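# Carry tube rack through self-closing door to desk

## Task

Move the tube rack from the counter, through the door that swings shut by itself, onto the desk, using either robot or both. At the end the rack must stand upright with each tube seated all the way down in a hole, and the door must be closed. The rack and tubes must never touch the floor, and no robot may tip over or be left leaning; either of these means failure. Finish by releasing the rack and moving the robots away from it.

## Robot and tools

Robots: r1 and r2 are identical Hello Robot Stretch 3 units. Each has a base (0.33 m long, 0.34 m wide) with two drive wheels and a passive omni wheel at the back, a lift carriage on a vertical mast, and a telescoping arm that reaches out to the robot's RIGHT side. The gripper can only be moved forward or back by driving the base. Turning in place pivots about the point between the drive wheels, 0.05 m behind the front edge. Stowed (arm retracted, wrist folded) the wrist pokes 0.06 m beyond the right side and a spin sweeps a 0.28 m radius; an unfolded level gripper reaches farther.

Frames: the base frame sits on the floor between the drive wheels, x forward, y left, z up. The odometry frame is the base frame where the scene began. Each robot reports in its own frames, so relative positions of the two robots can only be judged from images, lidar_m, wrist_depth_mm and head_depth_mm. hand_pose is in the base frame, located where the closed fingertips meet; with all wrist joints at zero its x axis is up, y points back along the arm toward the mast, z toward the rear.

execute_actions: argument actions is a list holding one action or none (empty list just returns state and images). The action is an object keyed by robot name, r1 and/or r2; each holds any of base, joints, contact_limits. Everything in one action starts at once. base takes exactly one command, both relative offsets from where the base last reported itself: translate_m (metres, -1 to 1, positive forward; no sideways motion) or rotate_rad (radians, -3.2 to 3.2, positive = counter-clockwise seen from above). joints are absolute targets by name: lift_m 0 to 1.1 (arm height); arm_m 0 to 0.52 (extension); wrist_yaw_rad -1.345 to 4.42 (0 along the arm, positive toward the front, 3.0 folded over the base); wrist_pitch_rad -1.57 to 0.451 (0 level, negative tips down); wrist_roll_rad -2.911 to 2.911 (0 fingers side by side, level); gripper_m -0.089 to 0.179 (larger is wider; actual tip gap is smaller by about 0.007 nearly closed to 0.025 fully open, zero below 0.007); head_pan_rad -3.953 to 1.73 (0 forward, positive left, -1.57 looks along the arm); head_tilt_rad -1.53 to 0.419 (negative looks down). Done tolerances: 0.004 for lift, arm, gripper; 0.02 for yaw, roll, head; 0.05 for pitch. contact_limits takes only arm_m, a motor effort percentage 1 to 100 at which the arm motion halts with contact_stop; lower is gentler but too low stops at once, and it caps holding force until the next action. cameras optionally lists camera names (r1_head_camera, r1_nav_camera, r1_wrist_camera, same for r2, or all); omitted or null gives all, [] gives none. Any unknown key, name or out-of-range number rejects the whole call and nothing moves. An action runs at most 15 s. Anything you leave out of an action may keep driving toward an earlier target without the status showing it. If a result reports a stop, the remaining execute_actions, wait and finished_scene calls in that same reply are skipped.

wait: seconds 0 to 10; nothing new is commanded, returns state and images. zoom_image: camera name and region [x0, y0, x1, y1] in pixels from the top-left, at most 504 by 504, on that camera's most recent full image. finished_scene: scene number; ends the scene irreversibly after the last command is held, and reports success. Ending a reply without a tool call ends everything.

Results: base_status and joint_status tell how each motion ended. done for the base only means the wheels turned the commanded amount (slip included). off_target means it stopped short and may still push. After contact_stop, time_out or torque_fault the old target is dropped; lift or arm after contact_stop goes slack until commanded again (a loaded slack lift may sink or keep pressing). on_its_own covers uncommanded joints; its held at value is the target held, not the position. motor_effort is percent of max, positive toward larger joint values, bracketed value is the peak; readings carry fixed and random errors. Effort outside rest range at rest suggests a load or push. Positive wheel effort drives forward. base_odometry counts wheel rotation; heading -3.142 to 3.142, left positive; turned_by_wheels and turned_by_imu give turn since the last result; base_tilt in degrees (forward, right positive) with up to ~4 degree fixed bias. lidar_m: 12 sectors of 30 degrees starting straight ahead and going counter-clockwise (4th left, 7th behind, 10th right), in a plane 0.17 m up, range 0.15 to 12 m, - for nothing; misses glass, thin legs, its own robot, and can be partly blocked by its own mast and body. wrist_depth_mm (45 to 1000) and head_depth_mm (280 to 4000, sideways image) are 7x7 grids of median depths. Camera intrinsics are given per camera (head 896x504 pinhole, nav 672x504 fisheye, wrist 644x364 pinhole).

Speed: fast base motion (0.30 m/s, 1.9 rad/s) only when lift_m < 0.30, arm_m < 0.03 and wrist_yaw_rad > 2.54; otherwise 0.10 m/s and 0.63 rad/s.

Gripper: to grasp, command below the object width; to let go, command at least 0.02 more than where the tips met it. Readings do not prove a grasp. Too hard a squeeze triggers a stall guard that weakens grip; send a different value to re-squeeze.

Safety: fold or unfold the wrist only with lift_m 0.32 to 0.95, pitch -0.4, roll near 0; once folded the lift may drop to 0.25. With yaw below -0.4 keep pitch at -0.5 or lower. The robots must never press into each other; once bases touch, any further driving is a hard press and ends the run. Two robots given the same drive can differ by up to 2.5 cm per metre, which can tip a robot sharing a load. Arm pushes against rigid things with the gripper above ~0.45 m, repeated pushes, driving while holding something fixed, or snagging furniture (especially reversing) can tip a robot: reverse in small steps, release the contact, and lower lift_m to about 0.2 if still tilted. Wrist servos cut out for 10 s after prolonged strain. Base, wrist and head never stop on contact. Avoid drops, slips, slams and hard impacts; loose objects may occasionally get nudged by outside forces.

Each tool is called by a JSON object that holds its "method" and its "body".

## Session

{"method": "execute_actions", "body": {"actions": []}}

Scene clock: 0.00 s.
r1.base_odometry: x=+0.000 y=+0.000 heading=+0.000 (m, m, rad; r1's odometry frame)
r1.turned_by_wheels: +0.000 (rad since the last result)
r1.turned_by_imu: +0.000 (rad since the last result)
r1.base_tilt: forward=-0.6 right=-1.1 (deg)
r1.lidar_m: 0.78 0.84 0.72 0.71 0.77 1.16 1.83 2.00 2.45 1.43 0.99 0.79
r1.head_depth_mm: 689 693 696 698 703 705 709 / 699 704 710 713 716 721 722 / 714 716 721 724 727 732 737 / 726 730 733 739 743 747 751 / 739 744 749 752 757 761 765 / 756 759 762 766 769 773 778 / 771 772 778 781 788 790 795
r1.base_status: not commanded
r1.joint_positions: lift_m=+0.409 arm_m=+0.003 wrist_yaw_rad=+2.933 wrist_pitch_rad=-0.340 wrist_roll_rad=+0.002 gripper_m=+0.037 head_pan_rad=+0.020 head_tilt_rad=-0.006
r1.joint_status: not commanded
r1.motor_effort: left_wheel=+0 right_wheel=+1 lift_m=+28 arm_m=+0 wrist_yaw_rad=+0 wrist_pitch_rad=+5 wrist_roll_rad=+0 gripper_m=+0 head_pan_rad=+0 head_tilt_rad=+1 (%)
r1.hand_pose: x=+0.0272 y=+0.0808 z=+0.4400 quat_wxyz=(+0.192, +0.706, +0.046, +0.680) (m; r1's base frame)
r1.wrist_depth_mm: - 636 668 690 725 742 743 / - 700 709 747 769 811 771 / 707 734 763 792 815 870 787 / 751 830 827 833 892 942 791 / 833 - 892 865 910 859 790 / 740 - - 717 726 733 734 / 608 610 591 596 598 606 597
r2.base_odometry: x=+0.000 y=+0.000 heading=+0.000 (m, m, rad; r2's odometry frame)
r2.turned_by_wheels: +0.000 (rad since the last result)
r2.turned_by_imu: +0.000 (rad since the last result)
r2.base_tilt: forward=+1.1 right=+2.3 (deg)
r2.lidar_m: 0.78 0.72 0.73 0.92 1.56 2.32 2.05 1.89 1.36 0.89 0.81 0.82
r2.head_depth_mm: 1122 1144 1166 1184 1205 970 847 / 1011 1025 1029 1044 1064 1078 1076 / 913 924 935 944 958 971 983 / 830 842 851 865 871 883 886 / 765 771 781 785 798 807 814 / 707 715 720 730 736 743 752 / 658 664 671 678 684 688 695
r2.base_status: not commanded
r2.joint_positions: lift_m=+0.453 arm_m=+0.003 wrist_yaw_rad=+2.830 wrist_pitch_rad=-0.533 wrist_roll_rad=+0.006 gripper_m=+0.037 head_pan_rad=+0.008 head_tilt_rad=-0.012
r2.joint_status: not commanded
r2.motor_effort: left_wheel=-1 right_wheel=+0 lift_m=+33 arm_m=+0 wrist_yaw_rad=+1 wrist_pitch_rad=+4 wrist_roll_rad=+0 gripper_m=+0 head_pan_rad=+0 head_tilt_rad=+3 (%)
r2.hand_pose: x=+0.0428 y=+0.0506 z=+0.4411 quat_wxyz=(+0.291, +0.705, +0.077, +0.643) (m; r2's base frame)
r2.wrist_depth_mm: - - - 884 717 616 535 / - - - 958 789 661 574 / - - - - 865 725 611 / 1000 - 962 946 896 781 671 / 811 - 782 788 795 770 690 / 689 662 698 665 668 655 639 / 595 588 - 602 561 574 571
pictures: r1_head_camera (sideways: a quarter turn clockwise sets it upright), r1_nav_camera (sideways: a quarter turn counterclockwise sets it upright), r1_wrist_camera, r2_head_camera (sideways: a quarter turn clockwise sets it upright), r2_nav_camera (sideways: a quarter turn counterclockwise sets it upright), r2_wrist_camera
Images, in order (width x height): r1_head_camera 896x504, r1_nav_camera 672x504, r1_wrist_camera 644x364, r2_head_camera 896x504, r2_nav_camera 672x504, r2_wrist_camera 644x364.

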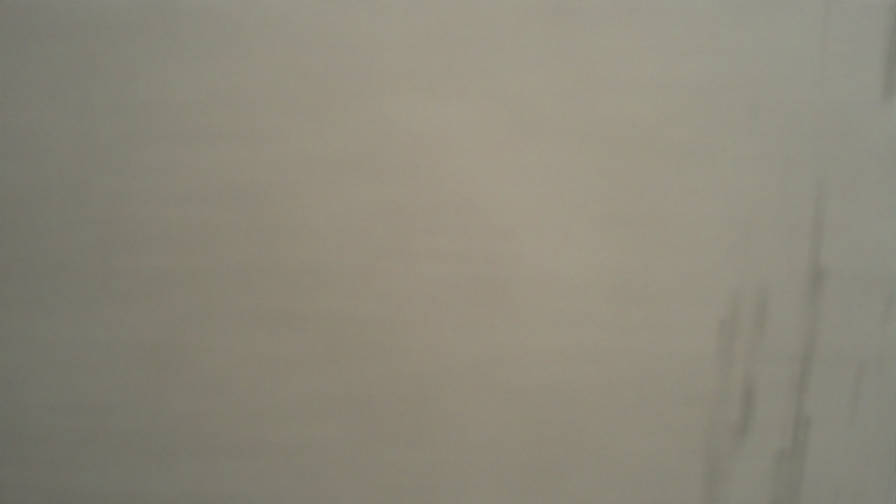

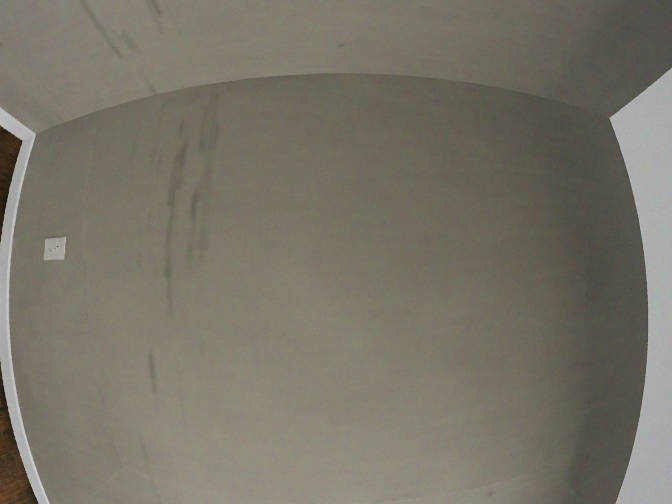

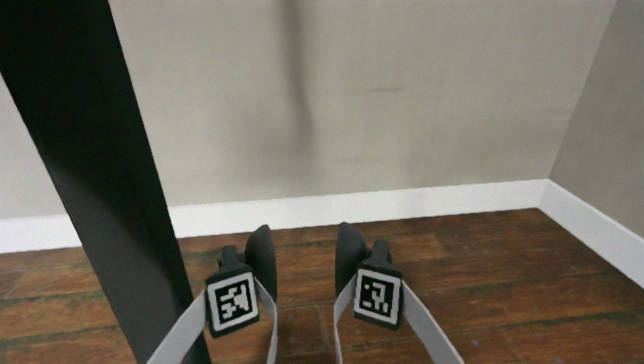

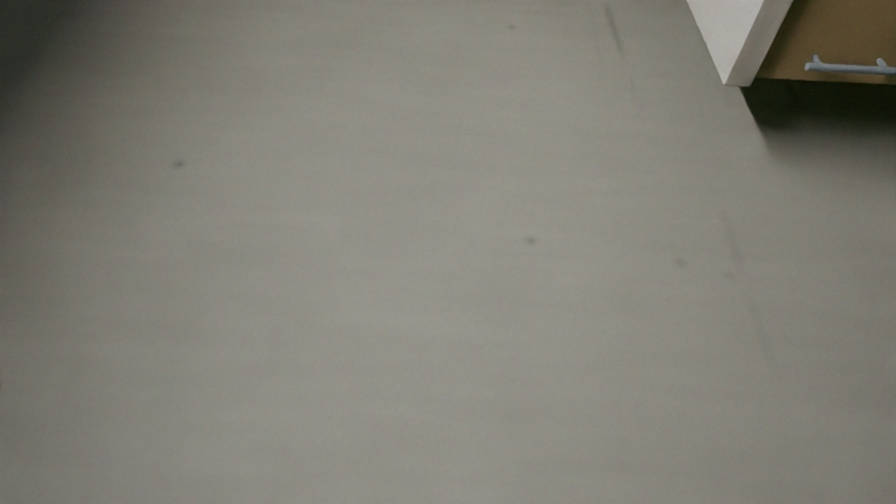

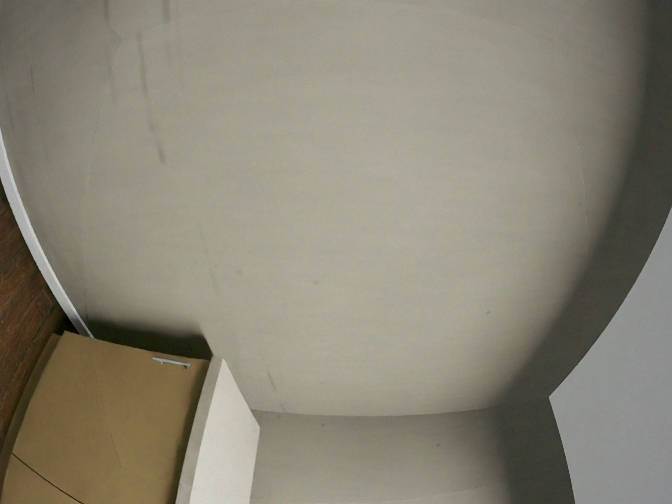

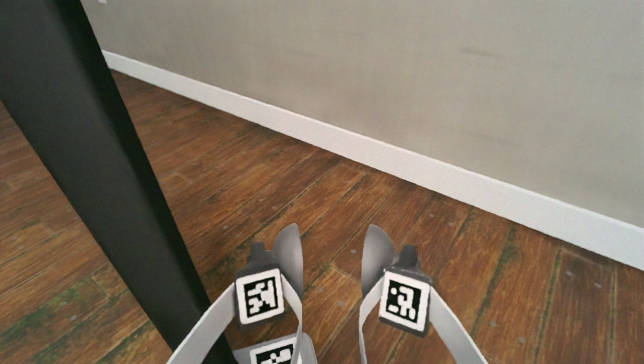

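{"method": "execute_actions", "body": {"actions": [{"r1":{"joints":{"head_pan_rad":-3.1,"head_tilt_rad":-0.3}},"r2":{"joints":{"head_pan_rad":-3.1,"head_tilt_rad":-0.3}}}], "cameras": ["r1_nav_camera","r2_nav_camera","r1_head_camera","r2_head_camera"]}}

Scene clock: 6.10 s.
r1.base_odometry: x=+0.000 y=+0.000 heading=+0.000 (m, m, rad; r1's odometry frame)
r1.turned_by_wheels: +0.000 (rad since the last result)
r1.turned_by_imu: +0.001 (rad since the last result)
r1.base_tilt: forward=-0.6 right=-1.1 (deg)
r1.lidar_m: 0.78 0.84 0.72 0.71 0.77 1.16 1.84 2.00 2.45 1.43 0.99 0.79
r1.head_depth_mm: 1514 1595 1692 1783 1892 1869 1474 / 1540 1625 1720 1827 1953 1864 1475 / 1578 1673 1766 1876 1994 1865 1466 / 1604 1692 1802 1905 2039 1866 1478 / 1636 1726 1843 1963 2085 1875 1467 / 1666 1775 1865 1996 2155 1865 1463 / 1702 1804 1906 2046 2187 1856 1461
r1.base_status: not commanded
r1.joint_positions: lift_m=+0.409 arm_m=+0.003 wrist_yaw_rad=+2.933 wrist_pitch_rad=-0.340 wrist_roll_rad=+0.002 gripper_m=+0.037 head_pan_rad=-3.093 head_tilt_rad=-0.296
r1.joint_status: all done
r1.motor_effort: left_wheel=+0(0) right_wheel=+0(1) lift_m=+28(28) arm_m=-1(0) wrist_yaw_rad=+0(0) wrist_pitch_rad=+4(5) wrist_roll_rad=+0(0) gripper_m=+0(0) head_pan_rad=-5(52) head_tilt_rad=-2(22) (%)
r1.hand_pose: x=+0.0272 y=+0.0808 z=+0.4400 quat_wxyz=(+0.192, +0.706, +0.046, +0.680) (m; r1's base frame)
r1.wrist_depth_mm: - 646 664 686 692 744 746 / - 687 720 749 769 786 797 / 725 744 788 795 841 892 787 / 765 806 824 885 924 914 802 / 794 - 860 891 890 892 803 / 727 - - 712 749 706 703 / 613 618 596 620 596 598 609
r2.base_odometry: x=+0.000 y=+0.000 heading=+0.000 (m, m, rad; r2's odometry frame)
r2.turned_by_wheels: +0.000 (rad since the last result)
r2.turned_by_imu: +0.001 (rad since the last result)
r2.base_tilt: forward=+1.0 right=+2.3 (deg)
r2.lidar_m: 0.78 0.72 0.73 0.92 1.56 2.32 2.05 1.89 1.37 0.89 0.81 0.82
r2.head_depth_mm: 2347 2490 2533 2614 2573 1876 1459 / 2271 2399 2625 2812 2652 1887 1454 / 2081 2209 2422 2542 2630 1843 1453 / 1940 2065 2195 2391 2424 1848 1432 / 1822 1915 2040 2197 2267 1837 1420 / 1702 1808 1897 2001 2168 1819 1417 / 1611 1690 1770 1862 2009 1787 1407
r2.base_status: not commanded
r2.joint_positions: lift_m=+0.453 arm_m=+0.003 wrist_yaw_rad=+2.830 wrist_pitch_rad=-0.533 wrist_roll_rad=+0.006 gripper_m=+0.037 head_pan_rad=-3.093 head_tilt_rad=-0.296
r2.joint_status: all done
r2.motor_effort: left_wheel=-1(1) right_wheel=+0(0) lift_m=+34(33) arm_m=+0(0) wrist_yaw_rad=-1(0) wrist_pitch_rad=+4(4) wrist_roll_rad=+0(0) gripper_m=+0(1) head_pan_rad=-4(56) head_tilt_rad=-3(32) (%)
r2.hand_pose: x=+0.0428 y=+0.0506 z=+0.4411 quat_wxyz=(+0.291, +0.705, +0.077, +0.643) (m; r2's base frame)
r2.wrist_depth_mm: - - - 878 726 624 539 / - - - 965 779 660 569 / - - - - 860 722 616 / - - 960 962 901 776 663 / 813 - 808 787 796 773 696 / 695 666 705 668 663 664 653 / 593 592 - 592 573 580 567
pictures: r1_head_camera (sideways: a quarter turn clockwise sets it upright), r1_nav_camera (sideways: a quarter turn counterclockwise sets it upright), r2_head_camera (sideways: a quarter turn clockwise sets it upright), r2_nav_camera (sideways: a quarter turn counterclockwise sets it upright)
Images, in order (width x height): r1_head_camera 896x504, r1_nav_camera 672x504, r2_head_camera 896x504, r2_nav_camera 672x504.

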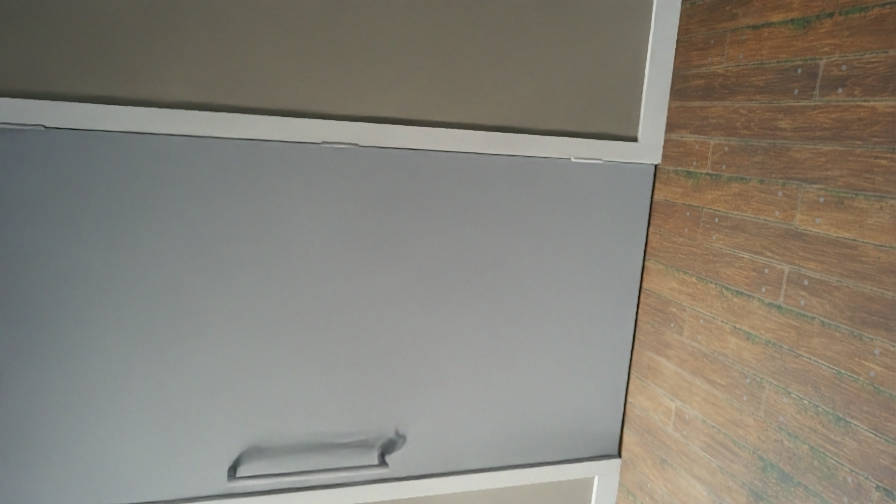

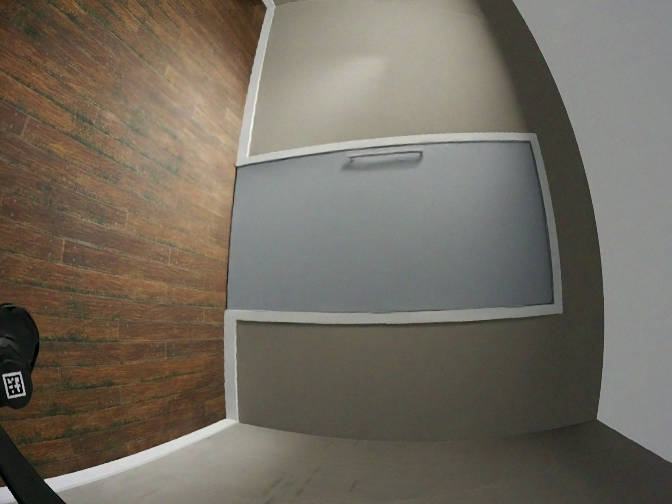

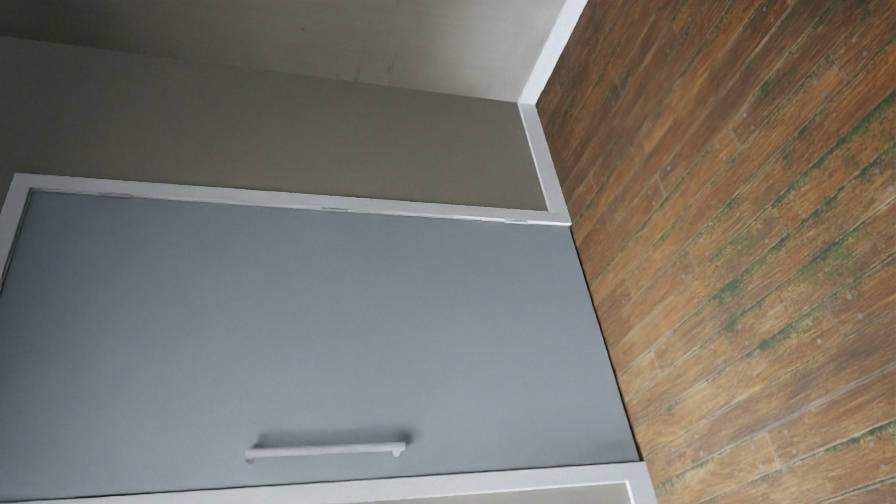

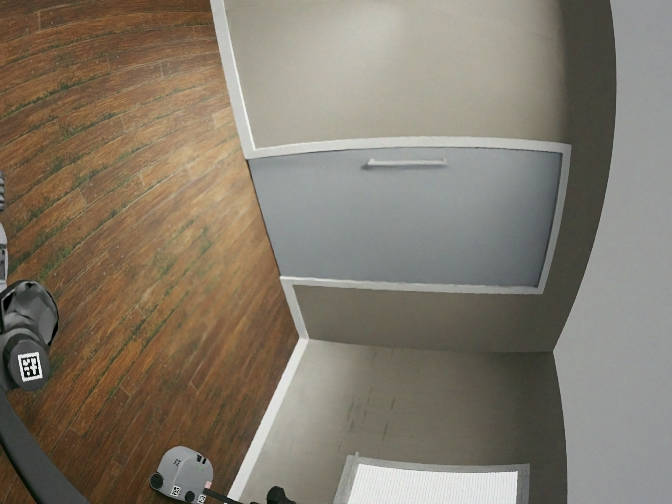

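{"method": "execute_actions", "body": {"actions": [{"r1":{"joints":{"head_pan_rad":-1.57,"head_tilt_rad":-0.4}},"r2":{"joints":{"head_pan_rad":-1.57,"head_tilt_rad":-0.4}}}], "cameras": ["r1_nav_camera","r2_nav_camera"]}}

{"method": "execute_actions", "body": {"actions": [{"r1":{"joints":{"head_pan_rad":1.57,"head_tilt_rad":-0.4}},"r2":{"joints":{"head_pan_rad":1.57,"head_tilt_rad":-0.4}}}], "cameras": ["r1_nav_camera","r2_nav_camera"]}}

Scene clock: 21.53 s.
r1.base_odometry: x=+0.000 y=+0.000 heading=+0.000 (m, m, rad; r1's odometry frame)
r1.turned_by_wheels: +0.000 (rad since the last result)
r1.turned_by_imu: +0.001 (rad since the last result)
r1.base_tilt: forward=-0.5 right=-1.1 (deg)
r1.lidar_m: 0.78 0.84 0.72 0.71 0.77 1.16 1.83 2.00 2.45 1.43 0.98 0.79
r1.head_depth_mm: 2481 2630 2287 2453 2188 1673 1360 / 2521 2698 2324 2425 2195 1690 1366 / 2500 1391 2321 1524 1763 1640 1367 / 2563 2752 2379 2552 2193 1677 1363 / 2569 2740 2481 2649 2175 1680 1364 / 1959 2026 2096 2179 2094 1672 1358 / 1538 1572 1621 1654 1719 1616 1352
r1.base_status: not commanded
r1.joint_positions: lift_m=+0.409 arm_m=+0.003 wrist_yaw_rad=+2.933 wrist_pitch_rad=-0.340 wrist_roll_rad=+0.002 gripper_m=+0.037 head_pan_rad=-1.577 head_tilt_rad=-0.395
r1.joint_status: all done
r1.motor_effort: left_wheel=+0(0) right_wheel=+1(0) lift_m=+29(28) arm_m=-1(0) wrist_yaw_rad=+1(1) wrist_pitch_rad=+5(5) wrist_roll_rad=+0(0) gripper_m=+0(0) head_pan_rad=+4(53) head_tilt_rad=-3(12) (%)
r1.hand_pose: x=+0.0272 y=+0.0808 z=+0.4400 quat_wxyz=(+0.192, +0.706, +0.046, +0.680) (m; r1's base frame)
r1.wrist_depth_mm: - 654 663 679 702 730 760 / - 692 719 744 764 809 801 / 704 740 768 794 841 881 818 / 772 807 848 892 906 905 812 / 846 - 853 889 898 883 783 / 732 - - 704 709 706 716 / 620 613 595 611 608 613 603
r2.base_odometry: x=+0.000 y=+0.000 heading=+0.000 (m, m, rad; r2's odometry frame)
r2.turned_by_wheels: +0.000 (rad since the last result)
r2.turned_by_imu: +0.001 (rad since the last result)
r2.base_tilt: forward=+1.0 right=+2.2 (deg)
r2.lidar_m: 0.78 0.72 0.73 0.92 1.56 2.32 2.05 1.90 1.37 0.89 0.82 0.82
r2.head_depth_mm: 1833 1947 2037 2152 2145 1692 1345 / 1799 1955 2164 1393 1585 1659 1334 / 1631 1770 1878 1243 1373 1553 1331 / 1500 1640 1731 1137 1217 1351 1329 / 1403 1517 1584 1051 1091 1203 1323 / 1319 1403 1467 973 994 1084 1207 / 1227 1318 1380 962 903 984 1077
r2.base_status: not commanded
r2.joint_positions: lift_m=+0.453 arm_m=+0.003 wrist_yaw_rad=+2.830 wrist_pitch_rad=-0.533 wrist_roll_rad=+0.006 gripper_m=+0.037 head_pan_rad=-1.577 head_tilt_rad=-0.395
r2.joint_status: all done
r2.motor_effort: left_wheel=+0(0) right_wheel=+0(0) lift_m=+33(33) arm_m=+0(0) wrist_yaw_rad=-1(0) wrist_pitch_rad=+4(4) wrist_roll_rad=+1(0) gripper_m=+0(1) head_pan_rad=+4(56) head_tilt_rad=-3(17) (%)
r2.hand_pose: x=+0.0428 y=+0.0506 z=+0.4411 quat_wxyz=(+0.291, +0.705, +0.077, +0.643) (m; r2's base frame)
r2.wrist_depth_mm: - - - 867 725 615 539 / - - - 982 782 661 574 / - - - - 873 727 623 / - - 967 955 894 764 663 / 800 - 794 787 793 778 694 / 711 670 698 665 652 657 644 / 599 595 - 605 562 578 569
pictures: r1_nav_camera (sideways: a quarter turn counterclockwise sets it upright), r2_nav_camera (sideways: a quarter turn counterclockwise sets it upright)
Images, in order (width x height): r1_nav_camera 672x504, r2_nav_camera 672x504.

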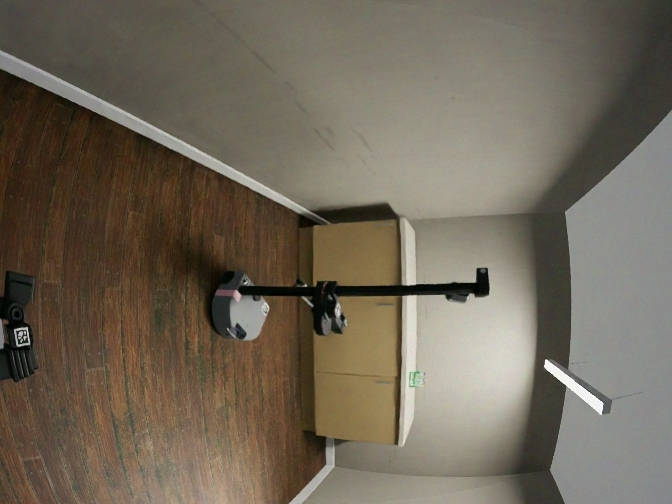

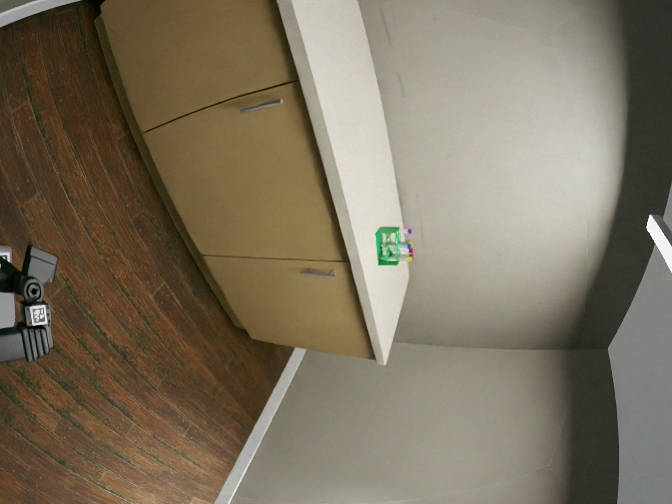

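Scene clock: 23.43 s.
r1.base_odometry: x=+0.000 y=+0.000 heading=+0.000 (m, m, rad; r1's odometry frame)
r1.turned_by_wheels: +0.000 (rad since the last result)
r1.turned_by_imu: +0.000 (rad since the last result)
r1.base_tilt: forward=-0.5 right=-1.0 (deg)
r1.lidar_m: 0.78 0.84 0.71 0.71 0.77 1.16 1.84 2.01 2.46 1.43 0.99 0.79
r1.head_depth_mm: 538 583 631 686 750 827 921 / 553 595 637 690 739 843 940 / 563 605 653 709 763 860 961 / 570 613 662 722 773 880 988 / 578 623 673 734 790 899 1005 / 587 633 685 744 797 916 1034 / 595 641 693 758 820 939 1049
r1.base_status: not commanded
r1.joint_positions: lift_m=+0.409 arm_m=+0.003 wrist_yaw_rad=+2.933 wrist_pitch_rad=-0.340 wrist_roll_rad=+0.002 gripper_m=+0.037 head_pan_rad=+1.563 head_tilt_rad=-0.395
r1.joint_status: all done
r1.motor_effort: left_wheel=+0(1) right_wheel=+0(0) lift_m=+28(29) arm_m=-1(1) wrist_yaw_rad=+0(0) wrist_pitch_rad=+5(5) wrist_roll_rad=+0(0) gripper_m=+0(0) head_pan_rad=+4(52) head_tilt_rad=-3(4) (%)
r1.hand_pose: x=+0.0272 y=+0.0808 z=+0.4400 quat_wxyz=(+0.192, +0.706, +0.046, +0.680) (m; r1's base frame)
r1.wrist_depth_mm: - 638 655 694 704 745 782 / - 687 711 737 769 806 808 / 700 749 766 814 847 895 830 / 766 805 831 851 910 950 809 / 800 - 899 895 864 876 793 / 742 - - 730 720 716 709 / 619 612 596 608 603 610 609
r2.base_odometry: x=+0.000 y=+0.000 heading=+0.000 (m, m, rad; r2's odometry frame)
r2.turned_by_wheels: +0.000 (rad since the last result)
r2.turned_by_imu: +0.000 (rad since the last result)
r2.base_tilt: forward=+1.0 right=+2.3 (deg)
r2.lidar_m: 0.78 0.72 0.73 0.92 1.56 2.32 2.05 1.89 1.37 0.89 0.82 0.82
r2.head_depth_mm: 695 723 760 795 836 889 937 / 765 804 847 893 950 1005 1072 / 857 900 953 1025 1087 1169 1232 / 968 1029 1097 1174 1277 1392 1324 / 1119 1200 1290 1408 1534 1579 1318 / 1305 1415 1571 1739 1886 1625 1313 / 1587 1773 1985 2260 2138 1617 1297
r2.base_status: not commanded
r2.joint_positions: lift_m=+0.453 arm_m=+0.003 wrist_yaw_rad=+2.830 wrist_pitch_rad=-0.533 wrist_roll_rad=+0.006 gripper_m=+0.037 head_pan_rad=+1.563 head_tilt_rad=-0.395
r2.joint_status: all done
r2.motor_effort: left_wheel=+0(0) right_wheel=+0(0) lift_m=+33(33) arm_m=+0(0) wrist_yaw_rad=+0(0) wrist_pitch_rad=+4(4) wrist_roll_rad=+0(0) gripper_m=+0(0) head_pan_rad=+4(56) head_tilt_rad=-4(5) (%)
r2.hand_pose: x=+0.0428 y=+0.0506 z=+0.4411 quat_wxyz=(+0.291, +0.705, +0.077, +0.643) (m; r2's base frame)
r2.wrist_depth_mm: - - - 876 726 616 537 / - - - 959 794 669 577 / - - - - 851 730 606 / 991 990 956 964 910 778 656 / 800 - 784 794 784 761 690 / 687 672 691 668 664 664 650 / 590 579 - 604 566 577 559
pictures: r1_nav_camera (sideways: a quarter turn counterclockwise sets it upright), r2_nav_camera (sideways: a quarter turn counterclockwise sets it upright)
Images, in order (width x height): r1_nav_camera 672x504, r2_nav_camera 672x504.

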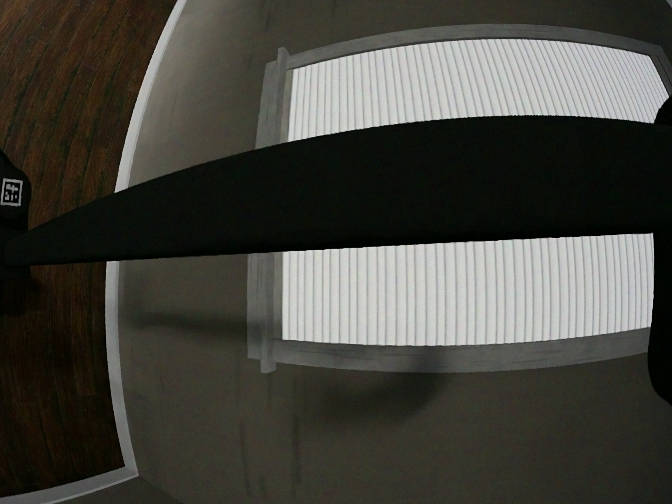

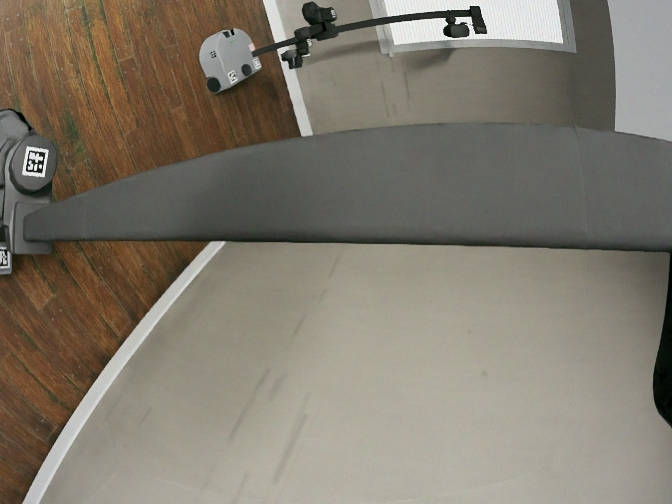

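{"method": "execute_actions", "body": {"actions": [{"r1":{"base":{"rotate_rad":-2.32},"joints":{"lift_m":0.28,"head_pan_rad":-0.8,"head_tilt_rad":-0.3}},"r2":{"base":{"rotate_rad":1.09},"joints":{"lift_m":0.28,"head_pan_rad":-1.57,"head_tilt_rad":-0.4}}}], "cameras": ["r1_nav_camera","r2_nav_camera"]}}

Scene clock: 146.87 s.
r1.base_odometry: x=+0.000 y=+0.000 heading=-2.320 (m, m, rad; r1's odometry frame)
r1.turned_by_wheels: -2.320 (rad since the last result)
r1.turned_by_imu: -2.295 (rad since the last result)
r1.base_tilt: forward=-0.6 right=-1.1 (deg)
r1.lidar_m: 2.39 1.49 1.23 0.83 0.78 0.79 0.76 0.71 0.72 0.92 1.83 1.87
r1.head_depth_mm: 1507 1586 1691 1797 1916 1848 1456 / 1521 1611 1709 1827 1952 1853 1457 / 1548 1645 1748 1860 1977 1857 1452 / 1586 1677 1789 1903 2033 1834 1458 / 1618 1715 1817 1947 2066 1846 1459 / 1641 1742 1850 1981 2125 1826 1452 / 1672 1770 1887 2027 2168 1826 1452
r1.base_status: done
r1.joint_positions: lift_m=+0.280 arm_m=+0.003 wrist_yaw_rad=+2.933 wrist_pitch_rad=-0.340 wrist_roll_rad=+0.002 gripper_m=+0.037 head_pan_rad=-0.793 head_tilt_rad=-0.309
r1.joint_status: all done
r1.motor_effort: left_wheel=+4(15) right_wheel=-3(8) lift_m=+19(21) arm_m=-1(1) wrist_yaw_rad=+0(1) wrist_pitch_rad=+5(5) wrist_roll_rad=+0(0) gripper_m=+0(0) head_pan_rad=-5(53) head_tilt_rad=+4(12) (%)
r1.hand_pose: x=+0.0272 y=+0.0807 z=+0.3109 quat_wxyz=(+0.192, +0.706, +0.046, +0.680) (m; r1's base frame)
r1.wrist_depth_mm: - 730 873 - - - - / - 767 938 - - - - / - 843 967 - - - - / 653 857 876 868 857 847 835 / 638 - 701 659 681 683 682 / 551 - - 554 545 552 549 / 471 464 - 469 462 467 459
r2.base_odometry: x=+0.000 y=+0.000 heading=+1.090 (m, m, rad; r2's odometry frame)
r2.turned_by_wheels: +1.090 (rad since the last result)
r2.turned_by_imu: +1.081 (rad since the last result)
r2.base_tilt: forward=+1.0 right=+2.3 (deg)
r2.lidar_m: 0.74 0.95 1.55 2.33 2.01 1.89 1.30 0.87 0.81 0.83 0.76 0.72
r2.head_depth_mm: 1177 1247 1331 1039 838 909 992 / 1227 1305 1405 1020 885 964 1054 / 1276 1373 1452 1010 934 1025 1130 / 1311 1402 1514 993 1001 1095 1230 / 1117 1201 1290 1013 1048 1176 1283 / 953 1015 1090 1150 1254 1354 1304 / 835 882 933 989 1057 1125 1202
r2.base_status: done
r2.joint_positions: lift_m=+0.280 arm_m=+0.003 wrist_yaw_rad=+2.830 wrist_pitch_rad=-0.534 wrist_roll_rad=+0.006 gripper_m=+0.037 head_pan_rad=-1.563 head_tilt_rad=-0.396
r2.joint_status: all done
r2.motor_effort: left_wheel=-3(9) right_wheel=+4(13) lift_m=+23(27) arm_m=+0(0) wrist_yaw_rad=+1(0) wrist_pitch_rad=+4(4) wrist_roll_rad=+0(0) gripper_m=+1(1) head_pan_rad=-5(58) head_tilt_rad=-3(3) (%)
r2.hand_pose: x=+0.0427 y=+0.0506 z=+0.2680 quat_wxyz=(+0.291, +0.705, +0.077, +0.643) (m; r2's base frame)
r2.wrist_depth_mm: - - - - - - - / - - - - - - 945 / - 870 871 834 824 830 815 / 674 693 674 663 649 648 632 / 565 - 556 551 543 538 526 / 475 - - 462 464 458 456 / - - - 404 392 396 393
pictures: r1_nav_camera (sideways: a quarter turn counterclockwise sets it upright), r2_nav_camera (sideways: a quarter turn counterclockwise sets it upright)
Images, in order (width x height): r1_nav_camera 672x504, r2_nav_camera 672x504.

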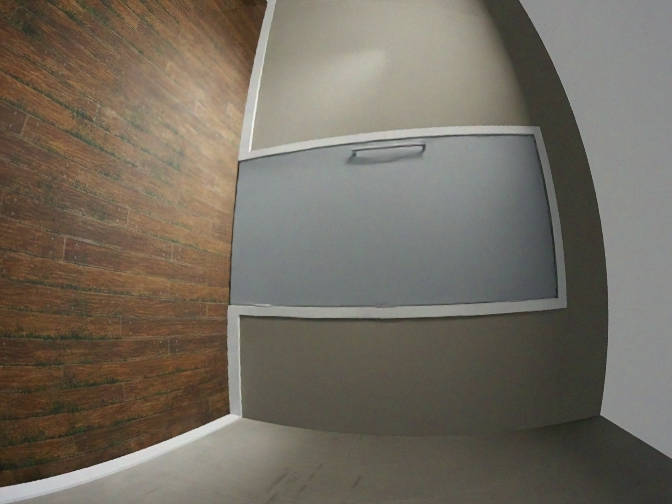

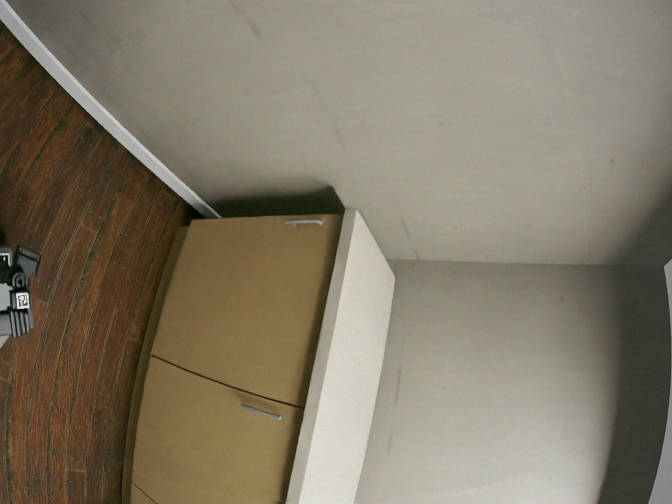

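{"method": "execute_actions", "body": {"actions": [{"r1":{"base":{"translate_m":0.9}},"r2":{"base":{"translate_m":-1.0}}}], "cameras": ["r1_nav_camera","r2_nav_camera"]}}

Scene clock: 162.70 s.
r1.base_odometry: x=-0.613 y=-0.659 heading=-2.320 (m, m, rad; r1's odometry frame)
r1.turned_by_wheels: +0.000 (rad since the last result)
r1.turned_by_imu: +0.006 (rad since the last result)
r1.base_tilt: forward=-0.6 right=-1.1 (deg)
r1.lidar_m: 1.25 1.26 1.71 1.39 1.30 1.32 1.54 1.44 1.47 1.42 1.33 1.35
r1.head_depth_mm: 1072 1130 1200 1279 1367 1461 1465 / 1088 1154 1224 1303 1391 1492 1457 / 1112 1174 1246 1331 1431 1530 1460 / 1133 1192 1271 1348 1451 1568 1454 / 1148 1219 1292 1380 1477 1608 1457 / 1173 1246 1325 1418 1530 1651 1451 / 1192 1272 1359 1450 1573 1671 1441
r1.base_status: done
r1.joint_positions: lift_m=+0.280 arm_m=+0.003 wrist_yaw_rad=+2.933 wrist_pitch_rad=-0.340 wrist_roll_rad=+0.002 gripper_m=+0.037 head_pan_rad=-0.793 head_tilt_rad=-0.309
r1.joint_status: not commanded
r1.motor_effort: left_wheel=+2(14) right_wheel=-1(6) lift_m=+18(18) arm_m=-1(1) wrist_yaw_rad=+0(0) wrist_pitch_rad=+5(5) wrist_roll_rad=+0(0) gripper_m=+0(0) head_pan_rad=-4(4) head_tilt_rad=+3(4) (%)
r1.hand_pose: x=+0.0272 y=+0.0807 z=+0.3109 quat_wxyz=(+0.192, +0.706, +0.046, +0.680) (m; r1's base frame)
r1.wrist_depth_mm: - - - - - - - / - - - - - - - / - - - - - - - / 863 890 891 880 843 869 856 / 687 - 703 671 658 666 684 / 556 - - 562 555 548 543 / 467 472 - 465 461 463 464
r2.base_odometry: x=-0.463 y=-0.886 heading=+1.090 (m, m, rad; r2's odometry frame)
r2.turned_by_wheels: +0.000 (rad since the last result)
r2.turned_by_imu: -0.005 (rad since the last result)
r2.base_tilt: forward=+1.0 right=+2.3 (deg)
r2.lidar_m: 1.65 1.33 1.29 1.55 1.06 1.00 1.01 0.44 0.41 0.41 0.53 1.14
r2.head_depth_mm: 818 872 933 980 688 514 451 / 857 912 977 1005 679 510 506 / 897 955 1028 1010 619 509 539 / 938 1009 1080 993 640 524 582 / 982 1065 1139 980 664 557 629 / 1045 1117 1214 965 659 603 684 / 1096 1180 1300 958 649 653 752
r2.base_status: done
r2.joint_positions: lift_m=+0.280 arm_m=+0.003 wrist_yaw_rad=+2.830 wrist_pitch_rad=-0.534 wrist_roll_rad=+0.006 gripper_m=+0.037 head_pan_rad=-1.563 head_tilt_rad=-0.396
r2.joint_status: not commanded
r2.motor_effort: left_wheel=-3(11) right_wheel=+4(7) lift_m=+23(23) arm_m=+0(0) wrist_yaw_rad=+1(0) wrist_pitch_rad=+4(4) wrist_roll_rad=+0(0) gripper_m=-1(0) head_pan_rad=-4(5) head_tilt_rad=-3(3) (%)
r2.hand_pose: x=+0.0427 y=+0.0506 z=+0.2680 quat_wxyz=(+0.291, +0.704, +0.078, +0.643) (m; r2's base frame)
r2.wrist_depth_mm: - - - - - - - / - - - - - - - / - 866 842 850 826 800 808 / 680 687 675 660 660 649 643 / 560 - 552 547 551 543 529 / 476 - - 469 458 463 455 / - - - 407 392 401 397
pictures: r1_nav_camera (sideways: a quarter turn counterclockwise sets it upright), r2_nav_camera (sideways: a quarter turn counterclockwise sets it upright)
Images, in order (width x height): r1_nav_camera 672x504, r2_nav_camera 672x504.

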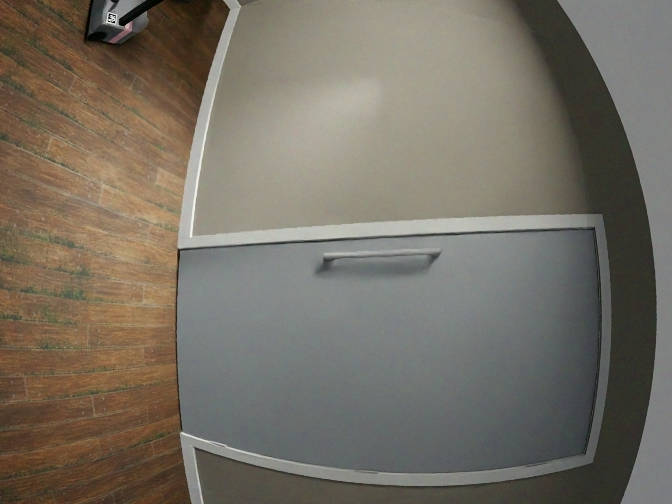

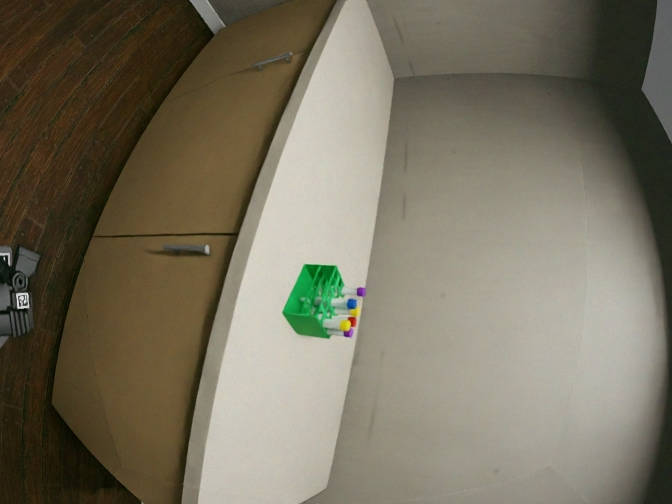

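{"method": "execute_actions", "body": {"actions": [{"r2":{"base":{"rotate_rad":-0.40},"joints":{"head_pan_rad":-1.3,"head_tilt_rad":-0.5}}}], "cameras": ["r2_head_camera","r2_nav_camera"]}}

Scene clock: 174.00 s.
r1.base_odometry: x=-0.613 y=-0.659 heading=-2.320 (m, m, rad; r1's odometry frame)
r1.turned_by_wheels: +0.000 (rad since the last result)
r1.turned_by_imu: +0.001 (rad since the last result)
r1.base_tilt: forward=-0.6 right=-1.1 (deg)
r1.lidar_m: 1.72 1.21 1.71 1.39 1.30 1.32 1.54 1.44 1.47 1.42 1.33 1.35
r1.head_depth_mm: 1069 1132 1197 1277 1360 1465 1455 / 1089 1155 1229 1303 1393 1492 1460 / 1110 1180 1247 1325 1420 1528 1457 / 1128 1198 1273 1360 1453 1569 1454 / 1144 1215 1292 1384 1479 1601 1450 / 1168 1246 1328 1417 1533 1649 1446 / 1194 1268 1352 1454 1561 1669 1446
r1.base_status: not commanded
r1.joint_positions: lift_m=+0.280 arm_m=+0.003 wrist_yaw_rad=+2.933 wrist_pitch_rad=-0.340 wrist_roll_rad=+0.002 gripper_m=+0.037 head_pan_rad=-0.793 head_tilt_rad=-0.309
r1.joint_status: not commanded
r1.motor_effort: left_wheel=+2(2) right_wheel=-2(2) lift_m=+19(19) arm_m=-1(1) wrist_yaw_rad=+0(0) wrist_pitch_rad=+4(5) wrist_roll_rad=+0(0) gripper_m=+0(0) head_pan_rad=-3(4) head_tilt_rad=+3(4) (%)
r1.hand_pose: x=+0.0272 y=+0.0807 z=+0.3109 quat_wxyz=(+0.192, +0.706, +0.046, +0.680) (m; r1's base frame)
r1.wrist_depth_mm: - - - - - - - / - - - - - - - / - - - - - - - / 899 870 878 872 888 898 844 / 682 - 711 684 675 677 672 / 556 - - 552 543 538 552 / 466 470 - 460 455 462 472
r2.base_odometry: x=-0.463 y=-0.886 heading=+0.690 (m, m, rad; r2's odometry frame)
r2.turned_by_wheels: -0.400 (rad since the last result)
r2.turned_by_imu: -0.395 (rad since the last result)
r2.base_tilt: forward=+1.0 right=+2.3 (deg)
r2.lidar_m: 1.62 1.70 1.29 2.72 1.34 1.02 1.00 1.04 0.42 0.41 0.43 0.59
r2.head_depth_mm: 799 862 940 829 598 480 549 / 818 892 978 821 592 495 576 / 845 918 1012 812 588 507 606 / 869 956 1038 639 582 551 644 / 904 986 1071 676 576 580 684 / 933 1024 1095 784 574 600 727 / 958 1057 1140 776 569 647 777
r2.base_status: done
r2.joint_positions: lift_m=+0.280 arm_m=+0.003 wrist_yaw_rad=+2.830 wrist_pitch_rad=-0.534 wrist_roll_rad=+0.006 gripper_m=+0.037 head_pan_rad=-1.307 head_tilt_rad=-0.494
r2.joint_status: all done
r2.motor_effort: left_wheel=+3(8) right_wheel=-4(10) lift_m=+23(23) arm_m=+0(0) wrist_yaw_rad=+0(1) wrist_pitch_rad=+4(4) wrist_roll_rad=+0(0) gripper_m=+1(1) head_pan_rad=+4(29) head_tilt_rad=-4(19) (%)
r2.hand_pose: x=+0.0427 y=+0.0506 z=+0.2680 quat_wxyz=(+0.291, +0.704, +0.078, +0.643) (m; r2's base frame)
r2.wrist_depth_mm: - - - - - - - / - - - - - - - / - 871 848 836 826 812 833 / 668 695 670 665 648 648 635 / 563 - 557 541 543 533 533 / 473 - - 467 458 453 452 / - - - 403 393 401 393
pictures: r2_head_camera (sideways: a quarter turn clockwise sets it upright), r2_nav_camera (sideways: a quarter turn counterclockwise sets it upright)
Images, in order (width x height): r2_head_camera 896x504, r2_nav_camera 672x504.

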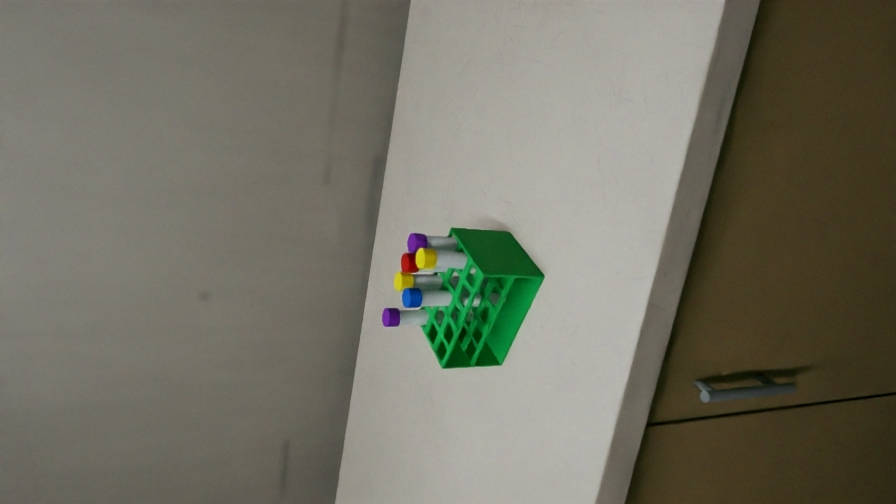

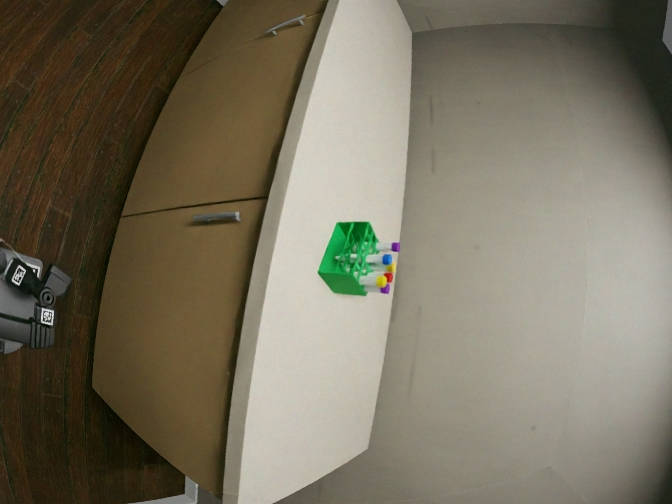

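{"method": "zoom_image", "body": {"camera": "r2_head_camera", "region": [320, 180, 620, 400]}}

Region (320, 180, 620, 400) of r2_head_camera's 896x504 image, scaled by 1.680, with more detail than that image has; it fills the top 370 rows of this view, and the rest is white.

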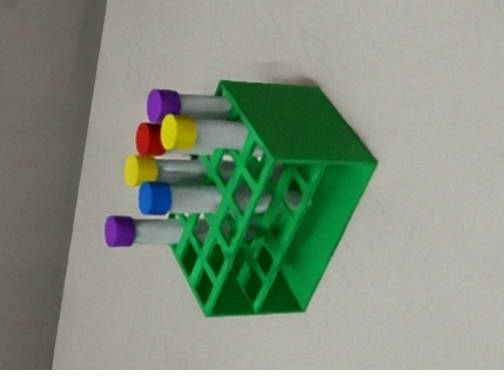

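{"method": "execute_actions", "body": {"actions": [{"r2":{"joints":{"lift_m":0.9,"wrist_pitch_rad":-0.4,"wrist_yaw_rad":1.13,"gripper_m":0.17}},"r1":{"joints":{"head_pan_rad":-0.75,"head_tilt_rad":-0.1}}}], "cameras": ["r2_wrist_camera","r2_nav_camera","r1_head_camera"]}}

Scene clock: 245.27 s.
r1.base_odometry: x=-0.613 y=-0.659 heading=-2.320 (m, m, rad; r1's odometry frame)
r1.turned_by_wheels: +0.000 (rad since the last result)
r1.turned_by_imu: +0.002 (rad since the last result)
r1.base_tilt: forward=-0.6 right=-1.0 (deg)
r1.lidar_m: 1.72 1.21 1.71 1.39 1.30 1.32 1.54 1.44 1.47 1.41 1.32 1.35
r1.head_depth_mm: 1133 1162 1192 1220 1248 1279 1310 / 1159 1188 1218 1246 1280 1311 1351 / 1181 1218 1247 1274 1312 1338 1387 / 1214 1250 1278 1304 1341 1375 1423 / 1236 1267 1299 1333 1368 1416 1446 / 1269 1306 1343 1371 1411 1451 1492 / 1302 1328 1379 1416 1451 1493 1536
r1.base_status: not commanded
r1.joint_positions: lift_m=+0.280 arm_m=+0.003 wrist_yaw_rad=+2.933 wrist_pitch_rad=-0.340 wrist_roll_rad=+0.002 gripper_m=+0.037 head_pan_rad=-0.757 head_tilt_rad=-0.113
r1.joint_status: all done
r1.motor_effort: left_wheel=+2(2) right_wheel=-2(2) lift_m=+19(19) arm_m=-1(1) wrist_yaw_rad=+0(0) wrist_pitch_rad=+4(5) wrist_roll_rad=+0(0) gripper_m=+0(0) head_pan_rad=+4(10) head_tilt_rad=+5(20) (%)
r1.hand_pose: x=+0.0272 y=+0.0807 z=+0.3109 quat_wxyz=(+0.192, +0.706, +0.046, +0.680) (m; r1's base frame)
r1.wrist_depth_mm: - - - - - - - / - - - - - - - / - - - - - - - / 882 859 885 876 858 847 903 / 680 - 720 675 667 677 672 / 555 - - 553 557 543 550 / 469 473 - 470 462 465 462
r2.base_odometry: x=-0.463 y=-0.886 heading=+0.690 (m, m, rad; r2's odometry frame)
r2.turned_by_wheels: +0.000 (rad since the last result)
r2.turned_by_imu: +0.001 (rad since the last result)
r2.base_tilt: forward=+1.0 right=+2.3 (deg)
r2.lidar_m: 1.62 1.71 1.29 2.72 1.34 1.02 1.00 1.05 0.42 0.41 0.43 0.59
r2.head_depth_mm: 798 862 943 831 596 480 525 / 822 892 973 820 593 494 566 / 849 928 1008 810 587 507 609 / 873 956 1042 637 583 551 - / 901 991 1071 675 577 565 - / 934 1017 1098 784 573 601 733 / 969 1063 1141 778 569 646 779
r2.base_status: not commanded
r2.joint_positions: lift_m=+0.900 arm_m=+0.003 wrist_yaw_rad=+1.132 wrist_pitch_rad=-0.418 wrist_roll_rad=+0.006 gripper_m=+0.170 head_pan_rad=-1.307 head_tilt_rad=-0.494
r2.joint_status: all done
r2.motor_effort: left_wheel=+3(3) right_wheel=-4(4) lift_m=+43(46) arm_m=+0(0) wrist_yaw_rad=-2(1) wrist_pitch_rad=+6(6) wrist_roll_rad=+0(0) gripper_m=+1(100) head_pan_rad=+4(4) head_tilt_rad=-4(3) (%)
r2.hand_pose: x=+0.1817 y=-0.2432 z=+0.9123 quat_wxyz=(+0.661, +0.495, -0.507, +0.245) (m; r2's base frame)
r2.wrist_depth_mm: - - - - - 889 715 / - - - 577 505 489 334 / - - - 629 344 315 310 / - - - 707 379 244 230 / - - - 792 405 272 189 / - - - 911 433 310 179 / - - - - 461 314 195
pictures: r1_head_camera (sideways: a quarter turn clockwise sets it upright), r2_nav_camera (sideways: a quarter turn counterclockwise sets it upright), r2_wrist_camera
Images, in order (width x height): r1_head_camera 896x504, r2_nav_camera 672x504, r2_wrist_camera 644x364.

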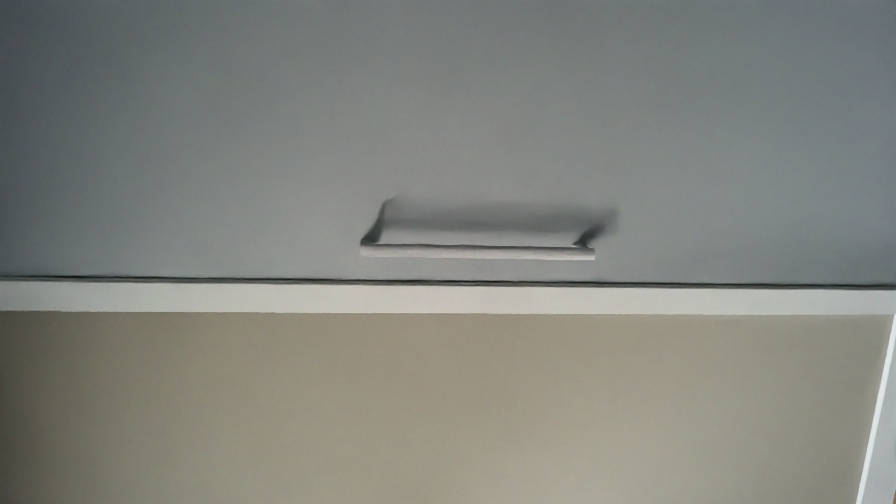

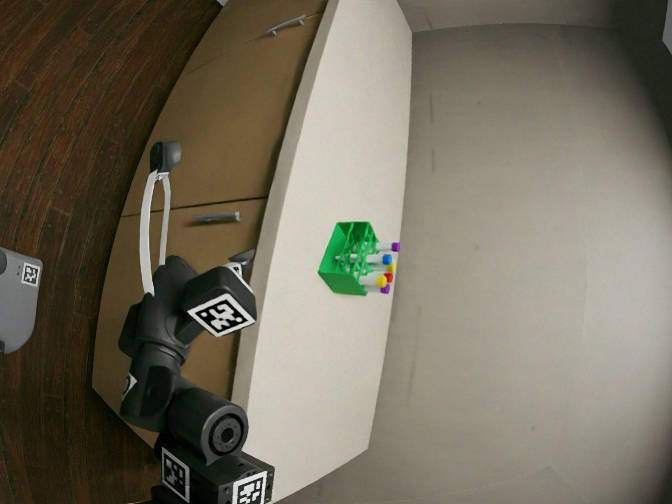

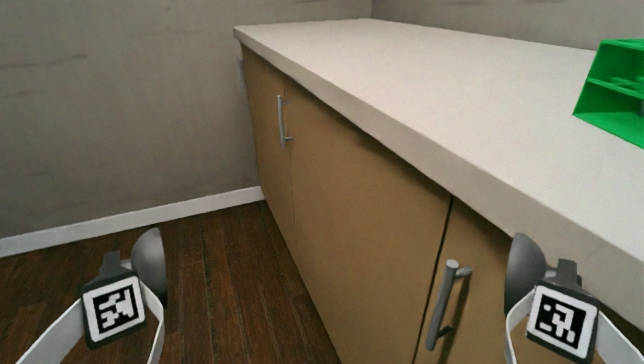

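{"method": "execute_actions", "body": {"actions": [{"r2":{"joints":{"lift_m":0.97,"wrist_pitch_rad":0.0}}}], "cameras": ["r2_wrist_camera","r2_nav_camera"]}}

Scene clock: 270.47 s.
r1.base_odometry: x=-0.613 y=-0.659 heading=-2.320 (m, m, rad; r1's odometry frame)
r1.turned_by_wheels: +0.000 (rad since the last result)
r1.turned_by_imu: +0.001 (rad since the last result)
r1.base_tilt: forward=-0.6 right=-1.0 (deg)
r1.lidar_m: 1.72 1.21 1.72 1.39 1.30 1.32 1.55 1.44 1.46 1.42 1.32 1.35
r1.head_depth_mm: 1130 1162 1189 1220 1252 1282 1315 / 1163 1191 1219 1249 1279 1312 1345 / 1189 1216 1246 1279 1306 1345 1379 / 1211 1241 1274 1304 1340 1376 1414 / 1233 1268 1305 1326 1369 1418 1453 / 1264 1303 1333 1371 1415 1450 1491 / 1299 1341 1367 1409 1454 1496 1543
r1.base_status: not commanded
r1.joint_positions: lift_m=+0.280 arm_m=+0.003 wrist_yaw_rad=+2.933 wrist_pitch_rad=-0.340 wrist_roll_rad=+0.002 gripper_m=+0.037 head_pan_rad=-0.757 head_tilt_rad=-0.113
r1.joint_status: not commanded
r1.motor_effort: left_wheel=+2(2) right_wheel=-2(1) lift_m=+19(19) arm_m=-1(1) wrist_yaw_rad=+0(0) wrist_pitch_rad=+5(5) wrist_roll_rad=+0(0) gripper_m=+0(0) head_pan_rad=+4(4) head_tilt_rad=+5(6) (%)
r1.hand_pose: x=+0.0272 y=+0.0807 z=+0.3109 quat_wxyz=(+0.192, +0.706, +0.046, +0.680) (m; r1's base frame)
r1.wrist_depth_mm: - - - - - - - / - - - - - - - / 988 - - - - - - / 865 887 888 863 899 887 876 / 672 - 730 660 661 658 657 / 553 - - 557 558 548 538 / 469 462 - 466 467 466 460
r2.base_odometry: x=-0.463 y=-0.886 heading=+0.690 (m, m, rad; r2's odometry frame)
r2.turned_by_wheels: +0.000 (rad since the last result)
r2.turned_by_imu: +0.001 (rad since the last result)
r2.base_tilt: forward=+1.0 right=+2.3 (deg)
r2.lidar_m: 1.62 1.70 1.29 2.72 1.34 1.02 0.99 1.04 0.42 0.41 0.43 0.59
r2.head_depth_mm: 800 863 940 833 597 497 - / 824 892 970 823 594 494 - / 849 920 1005 815 590 506 - / 873 955 1040 639 632 - - / 902 985 1072 676 616 - - / 933 1030 1103 784 573 589 756 / 963 1062 1146 777 570 640 791
r2.base_status: not commanded
r2.joint_positions: lift_m=+0.970 arm_m=+0.003 wrist_yaw_rad=+1.132 wrist_pitch_rad=-0.020 wrist_roll_rad=+0.006 gripper_m=+0.170 head_pan_rad=-1.307 head_tilt_rad=-0.494
r2.joint_status: all done
r2.motor_effort: left_wheel=+3(3) right_wheel=-4(4) lift_m=+43(45) arm_m=+0(0) wrist_yaw_rad=-2(1) wrist_pitch_rad=+7(6) wrist_roll_rad=+0(0) gripper_m=+0(0) head_pan_rad=+4(4) head_tilt_rad=-4(4) (%)
r2.hand_pose: x=+0.2101 y=-0.2564 z=+1.0790 quat_wxyz=(+0.599, +0.386, -0.595, +0.372) (m; r2's base frame)
r2.wrist_depth_mm: - - - - - 967 731 / - - - - - 962 722 / - - - - - 961 739 / - - - - - 980 736 / - - - 750 769 777 695 / - - - 584 493 503 348 / - - - 663 380 354 329
pictures: r2_nav_camera (sideways: a quarter turn counterclockwise sets it upright), r2_wrist_camera
Images, in order (width x height): r2_nav_camera 672x504, r2_wrist_camera 644x364.

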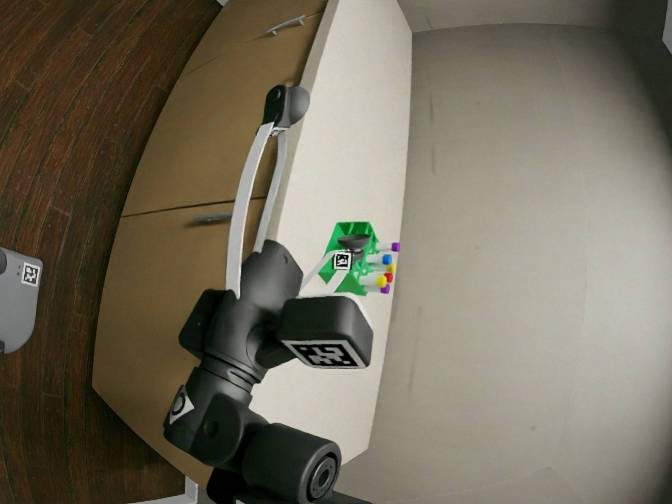

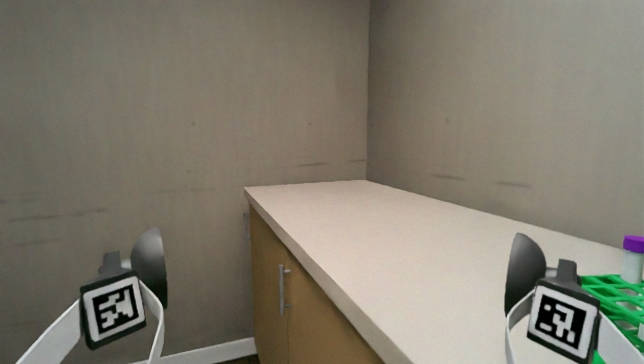

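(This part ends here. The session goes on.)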